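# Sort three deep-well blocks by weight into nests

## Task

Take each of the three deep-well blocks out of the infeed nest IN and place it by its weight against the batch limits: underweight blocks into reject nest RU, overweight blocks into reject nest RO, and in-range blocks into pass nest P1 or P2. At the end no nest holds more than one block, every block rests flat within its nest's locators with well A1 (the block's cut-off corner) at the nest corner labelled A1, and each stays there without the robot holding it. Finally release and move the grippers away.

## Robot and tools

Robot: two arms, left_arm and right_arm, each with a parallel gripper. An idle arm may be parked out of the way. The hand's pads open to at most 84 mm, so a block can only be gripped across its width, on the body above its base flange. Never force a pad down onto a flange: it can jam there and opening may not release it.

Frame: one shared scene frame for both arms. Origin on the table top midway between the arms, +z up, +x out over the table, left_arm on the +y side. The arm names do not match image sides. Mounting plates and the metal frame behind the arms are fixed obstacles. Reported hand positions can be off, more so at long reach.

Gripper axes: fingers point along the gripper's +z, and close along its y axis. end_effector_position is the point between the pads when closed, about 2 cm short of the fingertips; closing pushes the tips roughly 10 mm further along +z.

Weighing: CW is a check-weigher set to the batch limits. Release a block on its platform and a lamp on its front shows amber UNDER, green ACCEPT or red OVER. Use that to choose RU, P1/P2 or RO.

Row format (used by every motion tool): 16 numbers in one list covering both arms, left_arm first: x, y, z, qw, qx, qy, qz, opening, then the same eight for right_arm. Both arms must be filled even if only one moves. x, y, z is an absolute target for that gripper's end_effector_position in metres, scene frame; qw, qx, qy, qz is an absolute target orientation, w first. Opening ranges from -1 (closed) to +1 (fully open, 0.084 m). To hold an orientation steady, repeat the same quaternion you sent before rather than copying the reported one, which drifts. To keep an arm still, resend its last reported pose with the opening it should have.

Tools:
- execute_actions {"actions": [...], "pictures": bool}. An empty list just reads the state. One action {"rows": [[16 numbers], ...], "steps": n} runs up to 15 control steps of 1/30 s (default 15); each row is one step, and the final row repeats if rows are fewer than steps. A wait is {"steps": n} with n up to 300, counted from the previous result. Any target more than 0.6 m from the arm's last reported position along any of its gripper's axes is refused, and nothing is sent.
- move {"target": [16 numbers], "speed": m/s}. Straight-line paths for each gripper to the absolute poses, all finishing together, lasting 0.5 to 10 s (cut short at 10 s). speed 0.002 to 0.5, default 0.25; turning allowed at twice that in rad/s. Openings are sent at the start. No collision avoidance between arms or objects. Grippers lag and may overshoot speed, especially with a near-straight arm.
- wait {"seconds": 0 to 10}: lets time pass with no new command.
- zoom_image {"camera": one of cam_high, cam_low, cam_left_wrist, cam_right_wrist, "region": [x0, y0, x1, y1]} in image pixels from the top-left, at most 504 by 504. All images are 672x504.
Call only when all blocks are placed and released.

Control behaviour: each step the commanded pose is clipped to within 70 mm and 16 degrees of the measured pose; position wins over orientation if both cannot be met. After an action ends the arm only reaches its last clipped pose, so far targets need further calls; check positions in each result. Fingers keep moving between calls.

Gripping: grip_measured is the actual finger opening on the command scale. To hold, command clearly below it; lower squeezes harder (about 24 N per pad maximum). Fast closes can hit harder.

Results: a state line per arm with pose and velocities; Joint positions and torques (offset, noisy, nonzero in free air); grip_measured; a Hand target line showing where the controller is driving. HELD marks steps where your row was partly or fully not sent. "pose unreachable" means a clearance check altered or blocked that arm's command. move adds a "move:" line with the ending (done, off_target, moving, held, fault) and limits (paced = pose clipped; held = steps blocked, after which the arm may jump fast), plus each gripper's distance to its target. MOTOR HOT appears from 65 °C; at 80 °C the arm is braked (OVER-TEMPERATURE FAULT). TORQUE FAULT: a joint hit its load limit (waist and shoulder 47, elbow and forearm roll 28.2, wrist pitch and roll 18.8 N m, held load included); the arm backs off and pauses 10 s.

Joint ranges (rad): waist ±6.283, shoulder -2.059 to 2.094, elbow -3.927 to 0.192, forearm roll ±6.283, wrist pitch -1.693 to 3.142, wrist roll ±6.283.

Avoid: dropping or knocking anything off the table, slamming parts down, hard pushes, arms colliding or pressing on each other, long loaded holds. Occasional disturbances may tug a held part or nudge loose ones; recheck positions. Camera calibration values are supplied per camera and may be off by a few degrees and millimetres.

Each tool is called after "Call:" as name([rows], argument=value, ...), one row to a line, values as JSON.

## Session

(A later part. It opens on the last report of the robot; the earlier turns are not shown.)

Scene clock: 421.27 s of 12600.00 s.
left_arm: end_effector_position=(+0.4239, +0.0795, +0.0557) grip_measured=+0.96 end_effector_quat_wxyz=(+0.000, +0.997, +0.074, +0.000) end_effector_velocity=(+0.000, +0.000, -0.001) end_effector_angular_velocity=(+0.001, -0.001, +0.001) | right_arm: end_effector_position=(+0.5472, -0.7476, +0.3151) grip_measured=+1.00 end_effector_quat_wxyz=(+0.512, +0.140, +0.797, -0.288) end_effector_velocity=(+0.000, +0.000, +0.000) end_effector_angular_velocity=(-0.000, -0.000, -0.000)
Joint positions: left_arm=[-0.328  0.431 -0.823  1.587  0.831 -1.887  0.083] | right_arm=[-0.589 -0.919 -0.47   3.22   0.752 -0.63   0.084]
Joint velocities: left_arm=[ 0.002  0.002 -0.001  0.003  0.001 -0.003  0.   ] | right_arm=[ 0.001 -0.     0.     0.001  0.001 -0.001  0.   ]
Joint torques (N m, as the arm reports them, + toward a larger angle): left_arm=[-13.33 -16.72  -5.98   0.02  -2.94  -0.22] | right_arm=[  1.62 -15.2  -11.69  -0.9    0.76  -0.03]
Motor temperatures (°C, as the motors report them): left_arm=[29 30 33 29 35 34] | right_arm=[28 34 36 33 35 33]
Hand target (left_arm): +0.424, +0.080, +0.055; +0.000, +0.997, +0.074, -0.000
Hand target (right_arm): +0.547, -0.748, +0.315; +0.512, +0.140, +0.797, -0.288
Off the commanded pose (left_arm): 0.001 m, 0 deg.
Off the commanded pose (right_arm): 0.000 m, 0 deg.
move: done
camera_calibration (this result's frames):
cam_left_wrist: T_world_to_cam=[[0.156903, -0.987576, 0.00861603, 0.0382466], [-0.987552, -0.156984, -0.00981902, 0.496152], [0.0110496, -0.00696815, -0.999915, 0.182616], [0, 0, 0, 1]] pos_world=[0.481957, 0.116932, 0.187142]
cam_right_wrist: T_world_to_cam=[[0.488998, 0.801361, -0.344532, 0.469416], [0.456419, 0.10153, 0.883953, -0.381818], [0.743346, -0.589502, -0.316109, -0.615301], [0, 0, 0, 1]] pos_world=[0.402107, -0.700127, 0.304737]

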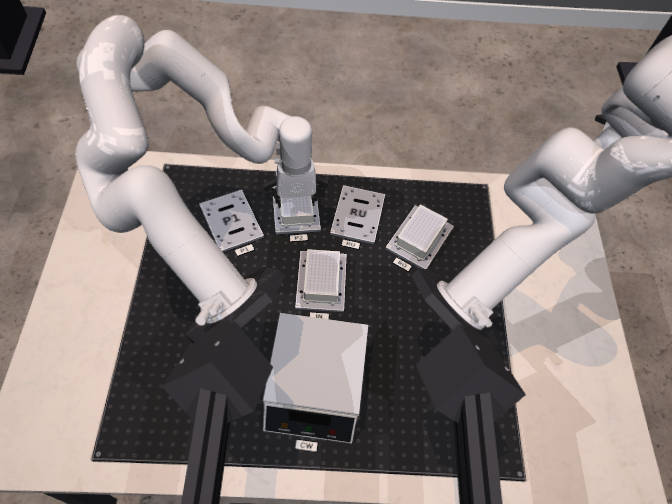

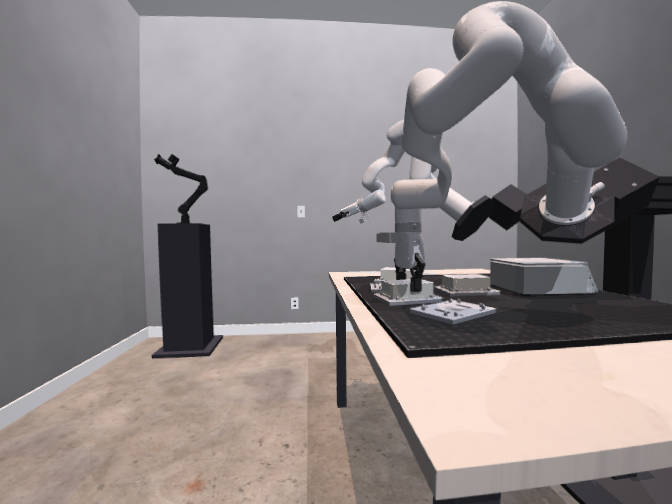

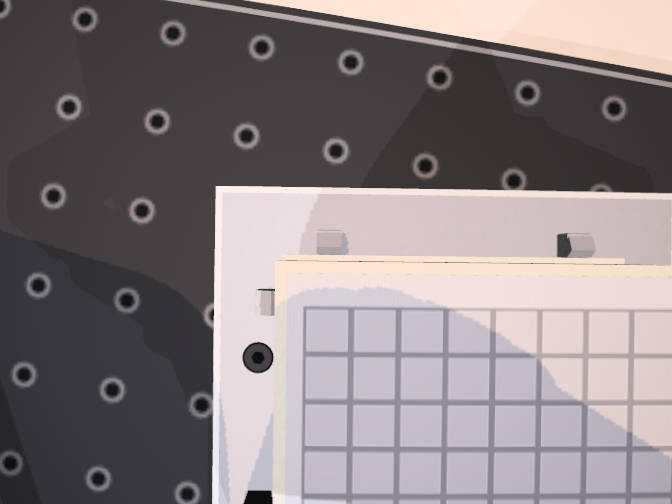

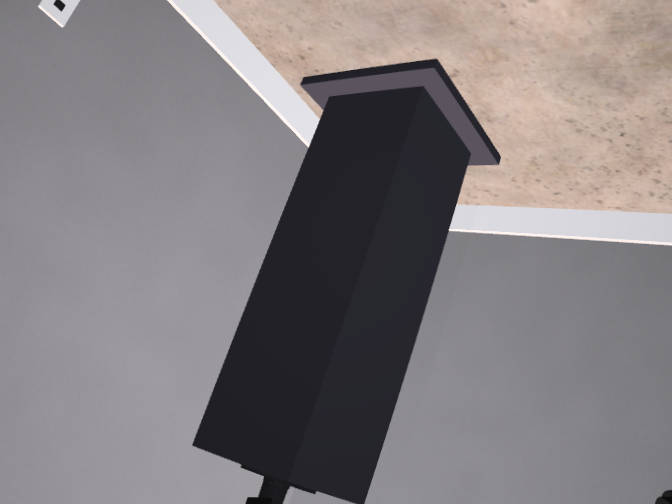

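Call:
move(target=[0.4238,0.0796,0.056,0,0.99725,0.0741,0,1,0.5472,-0.7476,0.3151,0.512,0.140,0.797,-0.288,1], speed=0.01)

Call:
move(target=[0.4238,0.0796,0.12,0,0.99725,0.0741,0,1,0.5472,-0.7476,0.3151,0.512,0.140,0.797,-0.288,1], speed=0.03)

Call:
move(target=[0.15,0,0.22,0,1,-0.008,0,1,0.5472,-0.7476,0.3151,0.512,0.140,0.797,-0.288,1], speed=0.15)

Scene clock: 451.37 s of 12600.00 s.
left_arm: end_effector_position=(+0.4236, +0.0797, +0.0556) grip_measured=+1.00 end_effector_quat_wxyz=(-0.000, +0.997, +0.074, -0.000) end_effector_velocity=(+0.001, -0.000, +0.003) end_effector_angular_velocity=(-0.001, -0.003, +0.002) | right_arm: end_effector_position=(+0.5472, -0.7476, +0.3151) grip_measured=+1.00 end_effector_quat_wxyz=(+0.512, +0.140, +0.797, -0.288) end_effector_velocity=(+0.000, +0.001, -0.000) end_effector_angular_velocity=(-0.001, +0.000, +0.002)
Joint positions: left_arm=[-0.327  0.431 -0.823  1.586  0.831 -1.886  0.084] | right_arm=[-0.589 -0.919 -0.47   3.22   0.752 -0.63   0.084]
Joint velocities: left_arm=[-0.005 -0.006  0.002 -0.003  0.001  0.     0.   ] | right_arm=[ 0.001  0.     0.    -0.002 -0.    -0.     0.   ]
Joint torques (N m, as the arm reports them, + toward a larger angle): left_arm=[-15.61 -22.6   -3.8   -0.55  -2.14  -0.04] | right_arm=[  1.68 -15.83 -12.21  -0.3    0.85  -0.33]
Motor temperatures (°C, as the motors report them): left_arm=[29 30 33 29 35 34] | right_arm=[28 34 37 33 35 33]
Hand target (left_arm): +0.424, +0.080, +0.056; +0.000, +0.997, +0.074, +0.000
Hand target (right_arm): +0.547, -0.748, +0.315; +0.512, +0.140, +0.797, -0.288
Off the commanded pose (left_arm): 0.000 m, 0 deg.
Off the commanded pose (right_arm): 0.000 m, 0 deg.
After step 90, 26.40 s passed at rest.
move: done
camera_calibration (this result's frames):
cam_left_wrist: T_world_to_cam=[[0.157291, -0.987521, 0.00781504, 0.0383894], [-0.987505, -0.157356, -0.00850631, 0.495806], [0.0096299, -0.00637943, -0.999933, 0.183131], [0, 0, 0, 1]] pos_world=[0.481809, 0.117097, 0.187036]
cam_right_wrist: T_world_to_cam=[[0.488998, 0.801361, -0.344532, 0.469416], [0.45642, 0.10153, 0.883953, -0.381818], [0.743345, -0.589502, -0.316109, -0.6153], [0, 0, 0, 1]] pos_world=[0.402107, -0.700127, 0.304737]

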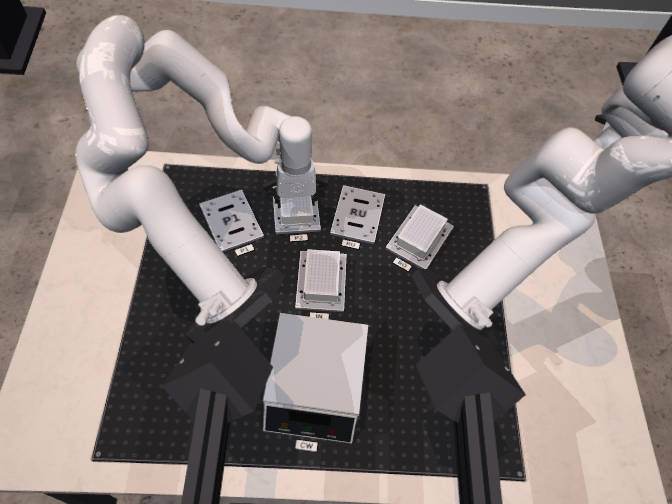

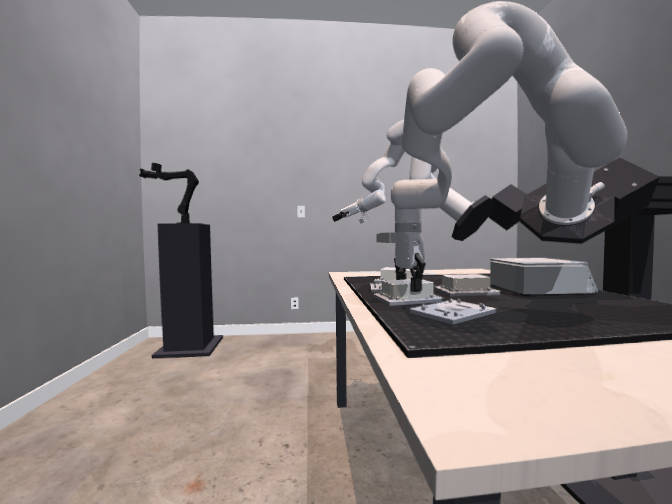

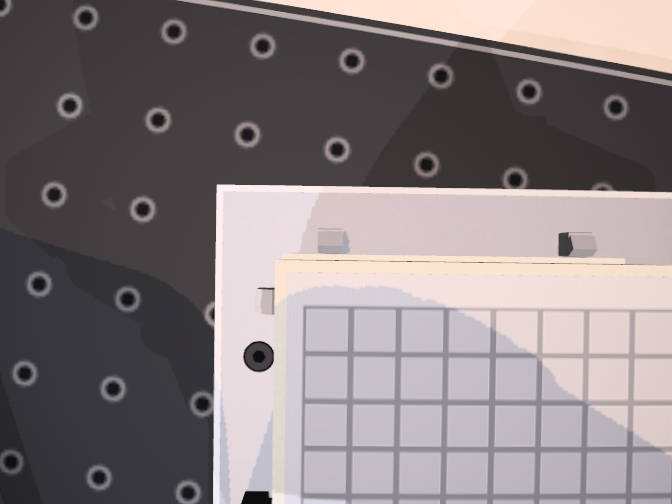

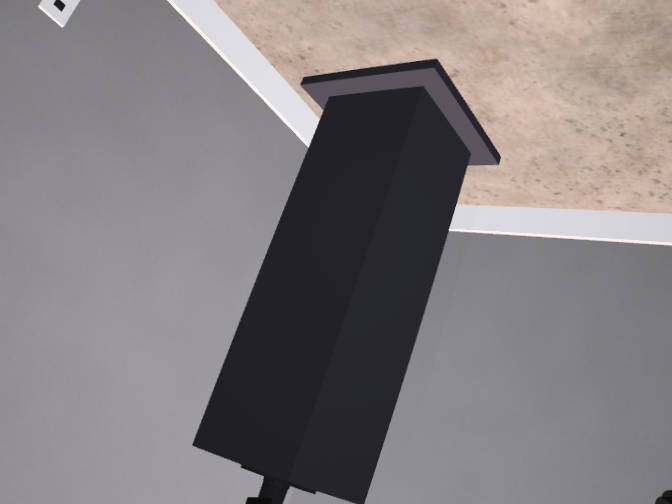

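Scene clock: 453.87 s of 12600.00 s.
left_arm: end_effector_position=(+0.4238, +0.0798, +0.1197) grip_measured=+1.00 end_effector_quat_wxyz=(-0.000, +0.997, +0.074, +0.000) end_effector_velocity=(-0.001, +0.000, +0.002) end_effector_angular_velocity=(+0.002, +0.001, -0.001) | right_arm: end_effector_position=(+0.5472, -0.7476, +0.3151) grip_measured=+1.00 end_effector_quat_wxyz=(+0.512, +0.140, +0.797, -0.288) end_effector_velocity=(-0.000, +0.000, -0.000) end_effector_angular_velocity=(-0.001, +0.003, +0.001)
Joint positions: left_arm=[-0.463  0.277 -0.735  1.409  0.892 -1.804  0.084] | right_arm=[-0.589 -0.919 -0.47   3.22   0.752 -0.63   0.084]
Joint velocities: left_arm=[-0.006 -0.005  0.003 -0.008  0.005  0.004  0.   ] | right_arm=[-0.001 -0.    -0.    -0.    -0.002 -0.002 -0.   ]
Joint torques (N m, as the arm reports them, + toward a larger angle): left_arm=[-15.15 -21.24  -6.29  -0.32  -2.12   0.1 ] | right_arm=[  2.06 -15.41 -12.3   -0.4    0.89  -0.24]
Motor temperatures (°C, as the motors report them): left_arm=[29 30 33 29 35 34] | right_arm=[28 34 37 33 35 33]
Hand target (left_arm): +0.424, +0.080, +0.120; -0.000, +0.997, +0.074, +0.000
Hand target (right_arm): +0.547, -0.748, +0.315; +0.512, +0.140, +0.797, -0.288
Off the commanded pose (left_arm): 0.000 m, 0 deg.
Off the commanded pose (right_arm): 0.000 m, 0 deg.
move: done
camera_calibration (this result's frames):
cam_left_wrist: T_world_to_cam=[[0.157334, -0.987515, 0.00780653, 0.0379267], [-0.98749, -0.157404, -0.00929941, 0.496643], [0.0104121, -0.00624576, -0.999926, 0.246828], [0, 0, 0, 1]] pos_world=[0.481893, 0.117168, 0.251132]
cam_right_wrist: T_world_to_cam=[[0.488998, 0.801361, -0.344532, 0.469416], [0.456419, 0.10153, 0.883953, -0.381818], [0.743346, -0.589502, -0.316109, -0.6153], [0, 0, 0, 1]] pos_world=[0.402107, -0.700127, 0.304737]

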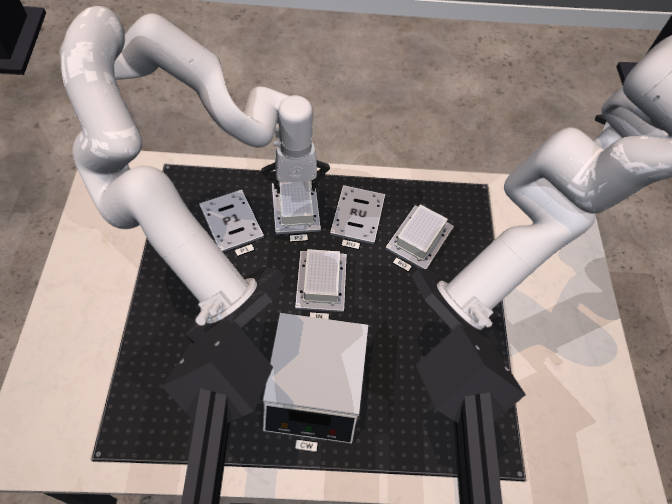

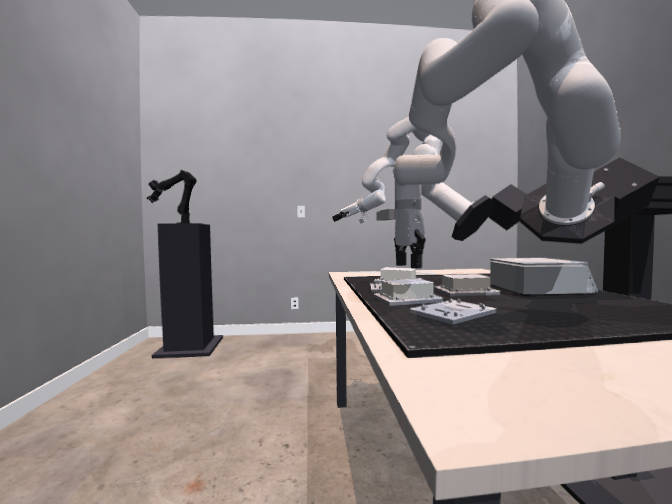

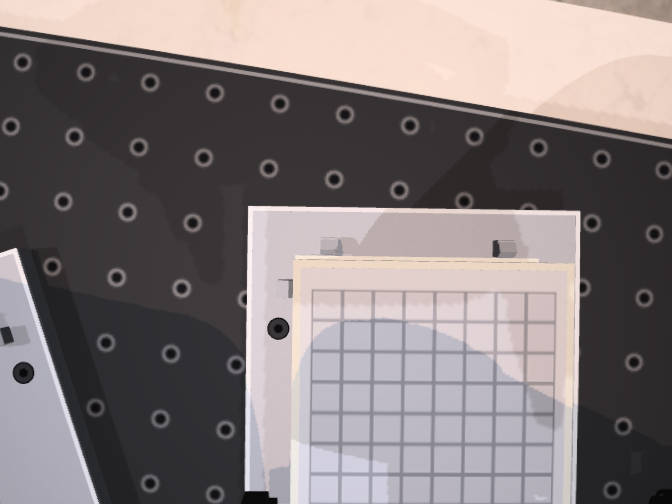

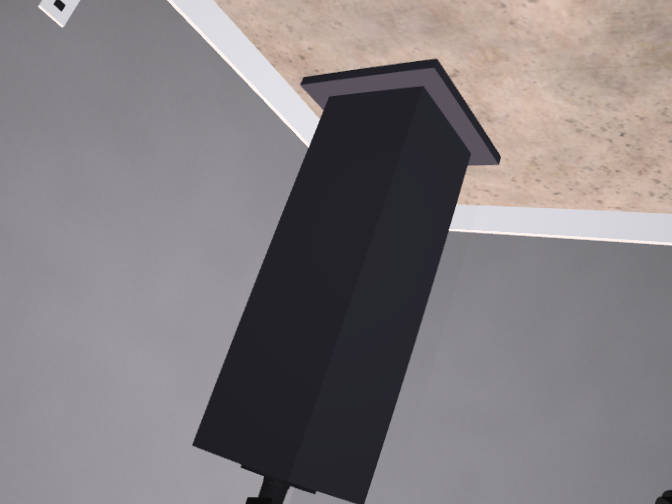

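Scene clock: 456.50 s of 12600.00 s.
left_arm: end_effector_position=(+0.1504, +0.0012, +0.2194) grip_measured=+1.00 end_effector_quat_wxyz=(+0.000, +1.000, -0.008, +0.000) end_effector_velocity=(-0.002, -0.001, +0.001) end_effector_angular_velocity=(+0.001, +0.001, -0.002) | right_arm: end_effector_position=(+0.5472, -0.7476, +0.3151) grip_measured=+1.00 end_effector_quat_wxyz=(+0.512, +0.140, +0.797, -0.288) end_effector_velocity=(+0.000, -0.000, +0.001) end_effector_angular_velocity=(-0.002, -0.002, -0.001)
Joint positions: left_arm=[-1.24   0.526 -0.512  1.017  0.897 -2.246  0.084] | right_arm=[-0.589 -0.919 -0.47   3.22   0.752 -0.63   0.084]
Joint velocities: left_arm=[-0.008  0.004 -0.003 -0.008 -0.     0.001 -0.   ] | right_arm=[ 0.    -0.     0.     0.001  0.003 -0.    -0.   ]
Joint torques (N m, as the arm reports them, + toward a larger angle): left_arm=[-11.62 -17.6  -12.12  -0.53  -1.97   0.1 ] | right_arm=[  1.61 -15.03 -11.76  -0.5    0.79  -0.33]
Motor temperatures (°C, as the motors report them): left_arm=[29 30 33 29 35 34] | right_arm=[28 34 37 33 35 33]
Hand target (left_arm): +0.150, +0.001, +0.219; +0.000, +1.000, -0.008, +0.001
Hand target (right_arm): +0.547, -0.748, +0.315; +0.512, +0.140, +0.797, -0.288
Off the commanded pose (left_arm): 0.001 m, 0 deg.
Off the commanded pose (right_arm): 0.000 m, 0 deg.
move: done
camera_calibration (this result's frames):
cam_left_wrist: T_world_to_cam=[[-0.00577966, -0.999948, 0.00837223, 0.026968], [-0.999933, 0.00569528, -0.0100672, 0.21709], [0.010019, -0.00842985, -0.999914, 0.348924], [0, 0, 0, 1]] pos_world=[0.213735, 0.0286716, 0.350853]
cam_right_wrist: T_world_to_cam=[[0.488998, 0.801361, -0.344532, 0.469416], [0.456419, 0.10153, 0.883953, -0.381818], [0.743346, -0.589502, -0.316108, -0.615301], [0, 0, 0, 1]] pos_world=[0.402107, -0.700127, 0.304737]

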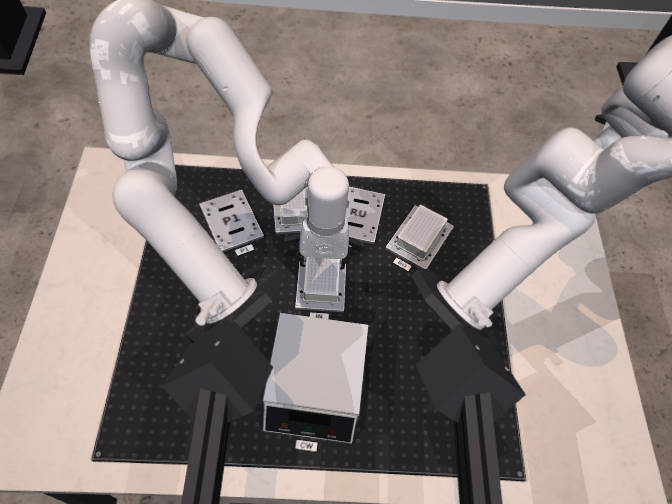

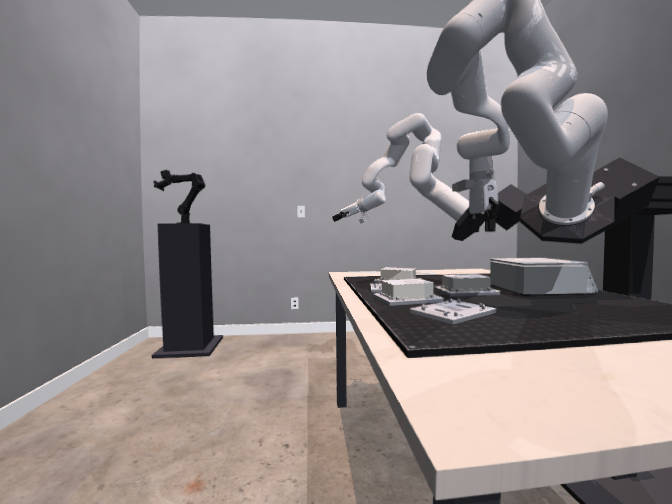

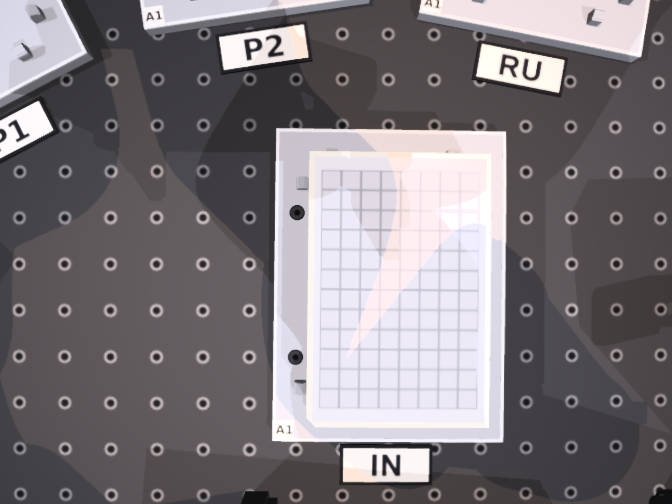

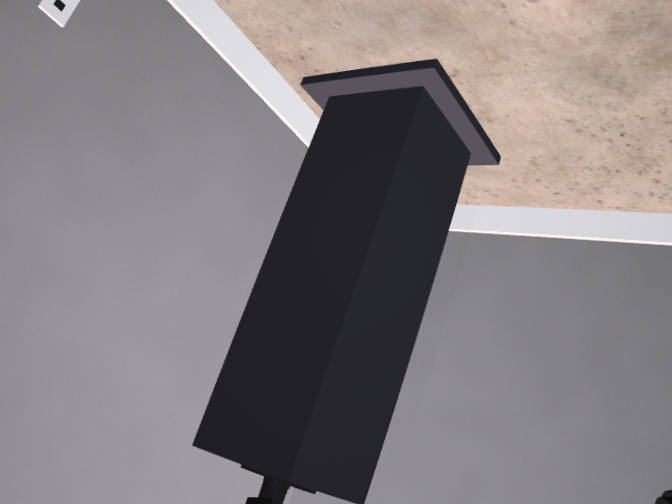

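Cut corner is bottom-left. Good.

Call:
move(target=[0.199,-0.0006,0.12,0,1,-0.008,0,1,0.5472,-0.7476,0.3151,0.512,0.140,0.797,-0.288,1], speed=0.1)

Call:
move(target=[0.199,-0.0006,0.078,0,1,-0.008,0,1,0.5472,-0.7476,0.3151,0.512,0.140,0.797,-0.288,1], speed=0.03)

Scene clock: 473.53 s of 12600.00 s.
left_arm: end_effector_position=(+0.1988, -0.0009, +0.1206) grip_measured=+1.00 end_effector_quat_wxyz=(+0.000, +1.000, -0.008, -0.000) end_effector_velocity=(+0.001, -0.001, -0.002) end_effector_angular_velocity=(-0.002, +0.000, +0.001) | right_arm: end_effector_position=(+0.5472, -0.7476, +0.3151) grip_measured=+1.00 end_effector_quat_wxyz=(+0.512, +0.140, +0.797, -0.288) end_effector_velocity=(+0.000, -0.000, +0.000) end_effector_angular_velocity=(-0.002, -0.000, +0.001)
Joint positions: left_arm=[-0.842  0.693 -0.609  1.472  0.892 -2.337  0.084] | right_arm=[-0.589 -0.919 -0.47   3.22   0.752 -0.63   0.084]
Joint velocities: left_arm=[ 0.007  0.005 -0.004  0.009 -0.001 -0.002  0.   ] | right_arm=[-0.    -0.    -0.    -0.002  0.001  0.    -0.   ]
Joint torques (N m, as the arm reports them, + toward a larger angle): left_arm=[-15.02 -18.82  -5.31  -0.59  -2.09   0.05] | right_arm=[  1.21 -15.65 -11.71  -0.39   0.83  -0.12]
Motor temperatures (°C, as the motors report them): left_arm=[29 30 34 29 35 34] | right_arm=[28 34 37 33 35 33]
Hand target (left_arm): +0.199, -0.001, +0.120; +0.000, +1.000, -0.008, -0.000
Hand target (right_arm): +0.547, -0.748, +0.315; +0.512, +0.140, +0.797, -0.288
Off the commanded pose (left_arm): 0.001 m, 0 deg.
Off the commanded pose (right_arm): 0.000 m, 0 deg.
After step 90, 12.37 s passed at rest.
move: done
camera_calibration (this result's frames):
cam_left_wrist: T_world_to_cam=[[-0.00672282, -0.999938, 0.00886558, 0.0260805], [-0.999942, 0.00664777, -0.00846696, 0.264287], [0.0084075, -0.00892199, -0.999925, 0.249951], [0, 0, 0, 1]] pos_world=[0.262345, 0.026552, 0.251938]
cam_right_wrist: T_world_to_cam=[[0.488998, 0.801361, -0.344532, 0.469416], [0.456419, 0.10153, 0.883953, -0.381818], [0.743346, -0.589502, -0.316109, -0.615301], [0, 0, 0, 1]] pos_world=[0.402107, -0.700127, 0.304737]

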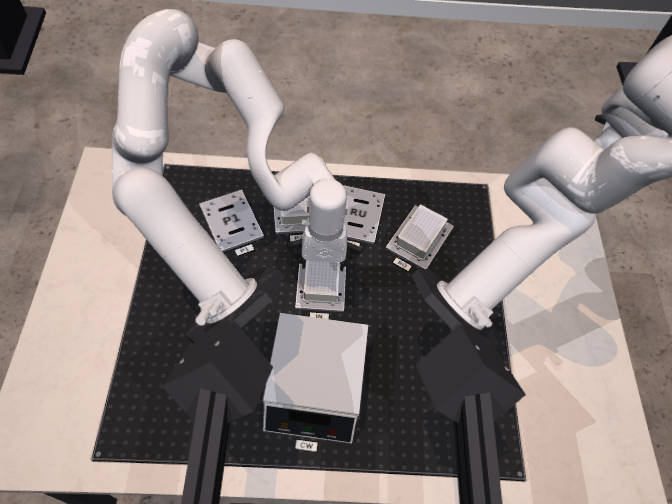

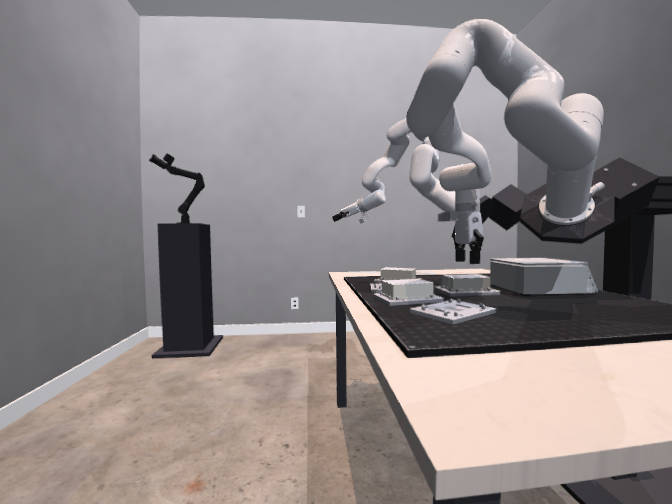

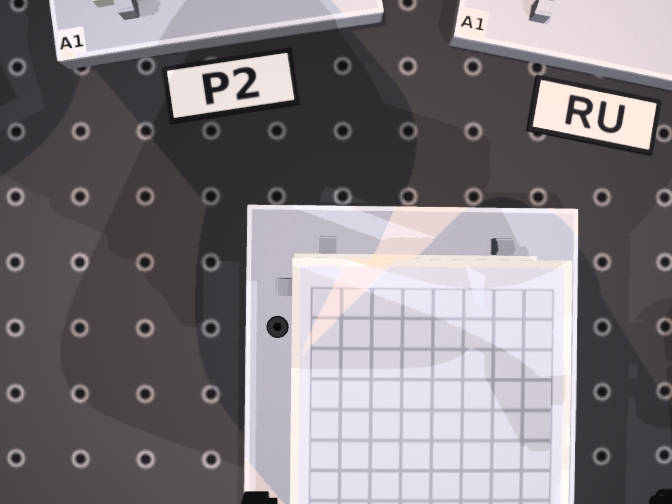

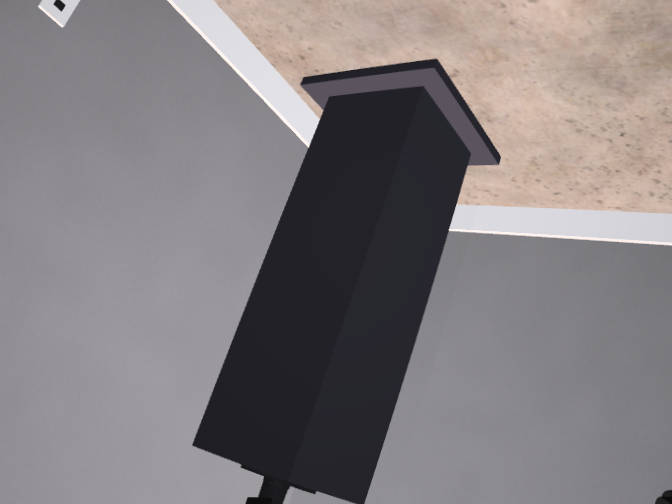

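Scene clock: 475.30 s of 12600.00 s.
left_arm: end_effector_position=(+0.1990, -0.0007, +0.0784) grip_measured=+1.00 end_effector_quat_wxyz=(+0.000, +1.000, -0.008, -0.000) end_effector_velocity=(+0.000, -0.000, -0.002) end_effector_angular_velocity=(-0.001, -0.001, -0.000) | right_arm: end_effector_position=(+0.5472, -0.7476, +0.3151) grip_measured=+1.00 end_effector_quat_wxyz=(+0.512, +0.140, +0.797, -0.288) end_effector_velocity=(+0.000, +0.000, +0.000) end_effector_angular_velocity=(+0.000, -0.001, +0.000)
Joint positions: left_arm=[-0.72   0.799 -0.666  1.632  0.904 -2.399  0.084] | right_arm=[-0.589 -0.919 -0.47   3.22   0.752 -0.63   0.084]
Joint velocities: left_arm=[ 0.007  0.006 -0.004  0.01   0.001 -0.003  0.   ] | right_arm=[ 0.001 -0.     0.    -0.    -0.     0.    -0.   ]
Joint torques (N m, as the arm reports them, + toward a larger angle): left_arm=[-15.36 -18.86  -2.52  -0.43  -1.99   0.08] | right_arm=[  1.38 -15.49 -12.08  -0.72   0.92  -0.24]
Motor temperatures (°C, as the motors report them): left_arm=[29 30 34 29 35 34] | right_arm=[28 34 37 33 35 33]
Hand target (left_arm): +0.199, -0.001, +0.078; +0.000, +1.000, -0.008, -0.000
Hand target (right_arm): +0.547, -0.748, +0.315; +0.512, +0.140, +0.797, -0.288
Off the commanded pose (left_arm): 0.000 m, 0 deg.
Off the commanded pose (right_arm): 0.000 m, 0 deg.
move: done
camera_calibration (this result's frames):
cam_left_wrist: T_world_to_cam=[[-0.00636361, -0.999944, 0.00847585, 0.0266376], [-0.999941, 0.00628858, -0.00885012, 0.264185], [0.00879632, -0.00853167, -0.999925, 0.207681], [0, 0, 0, 1]] pos_world=[0.262512, 0.0267466, 0.209777]
cam_right_wrist: T_world_to_cam=[[0.488998, 0.801361, -0.344532, 0.469416], [0.456419, 0.10153, 0.883953, -0.381818], [0.743345, -0.589502, -0.316109, -0.615301], [0, 0, 0, 1]] pos_world=[0.402107, -0.700127, 0.304737]

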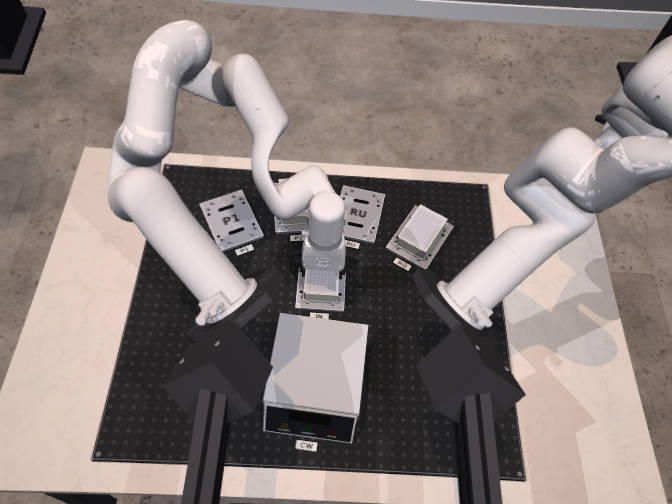

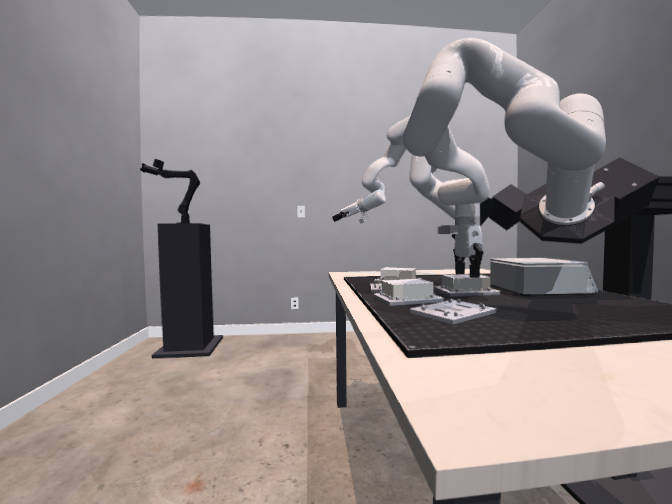

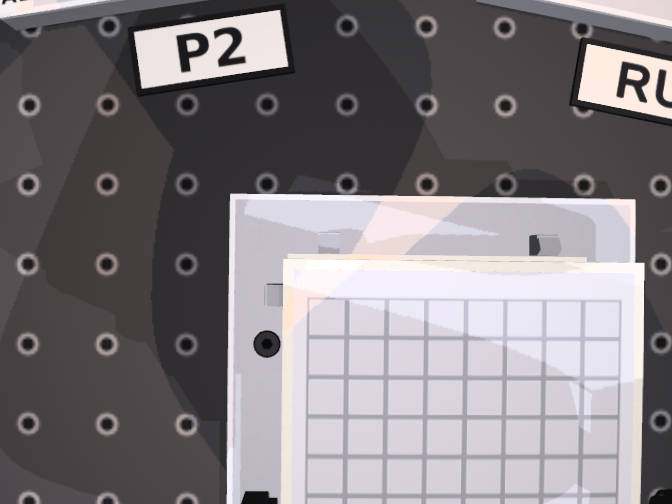

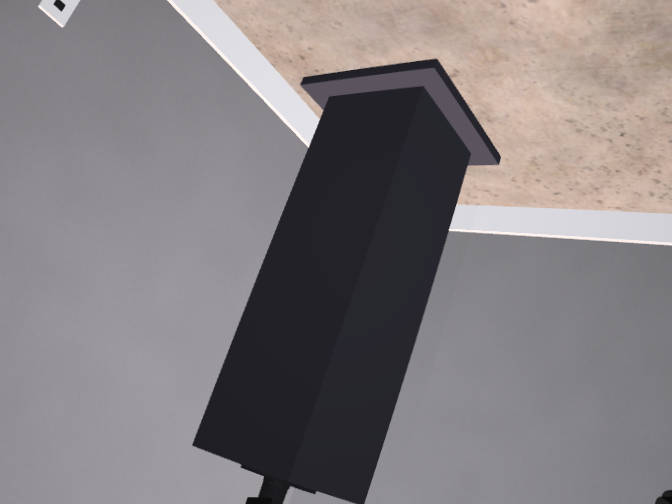

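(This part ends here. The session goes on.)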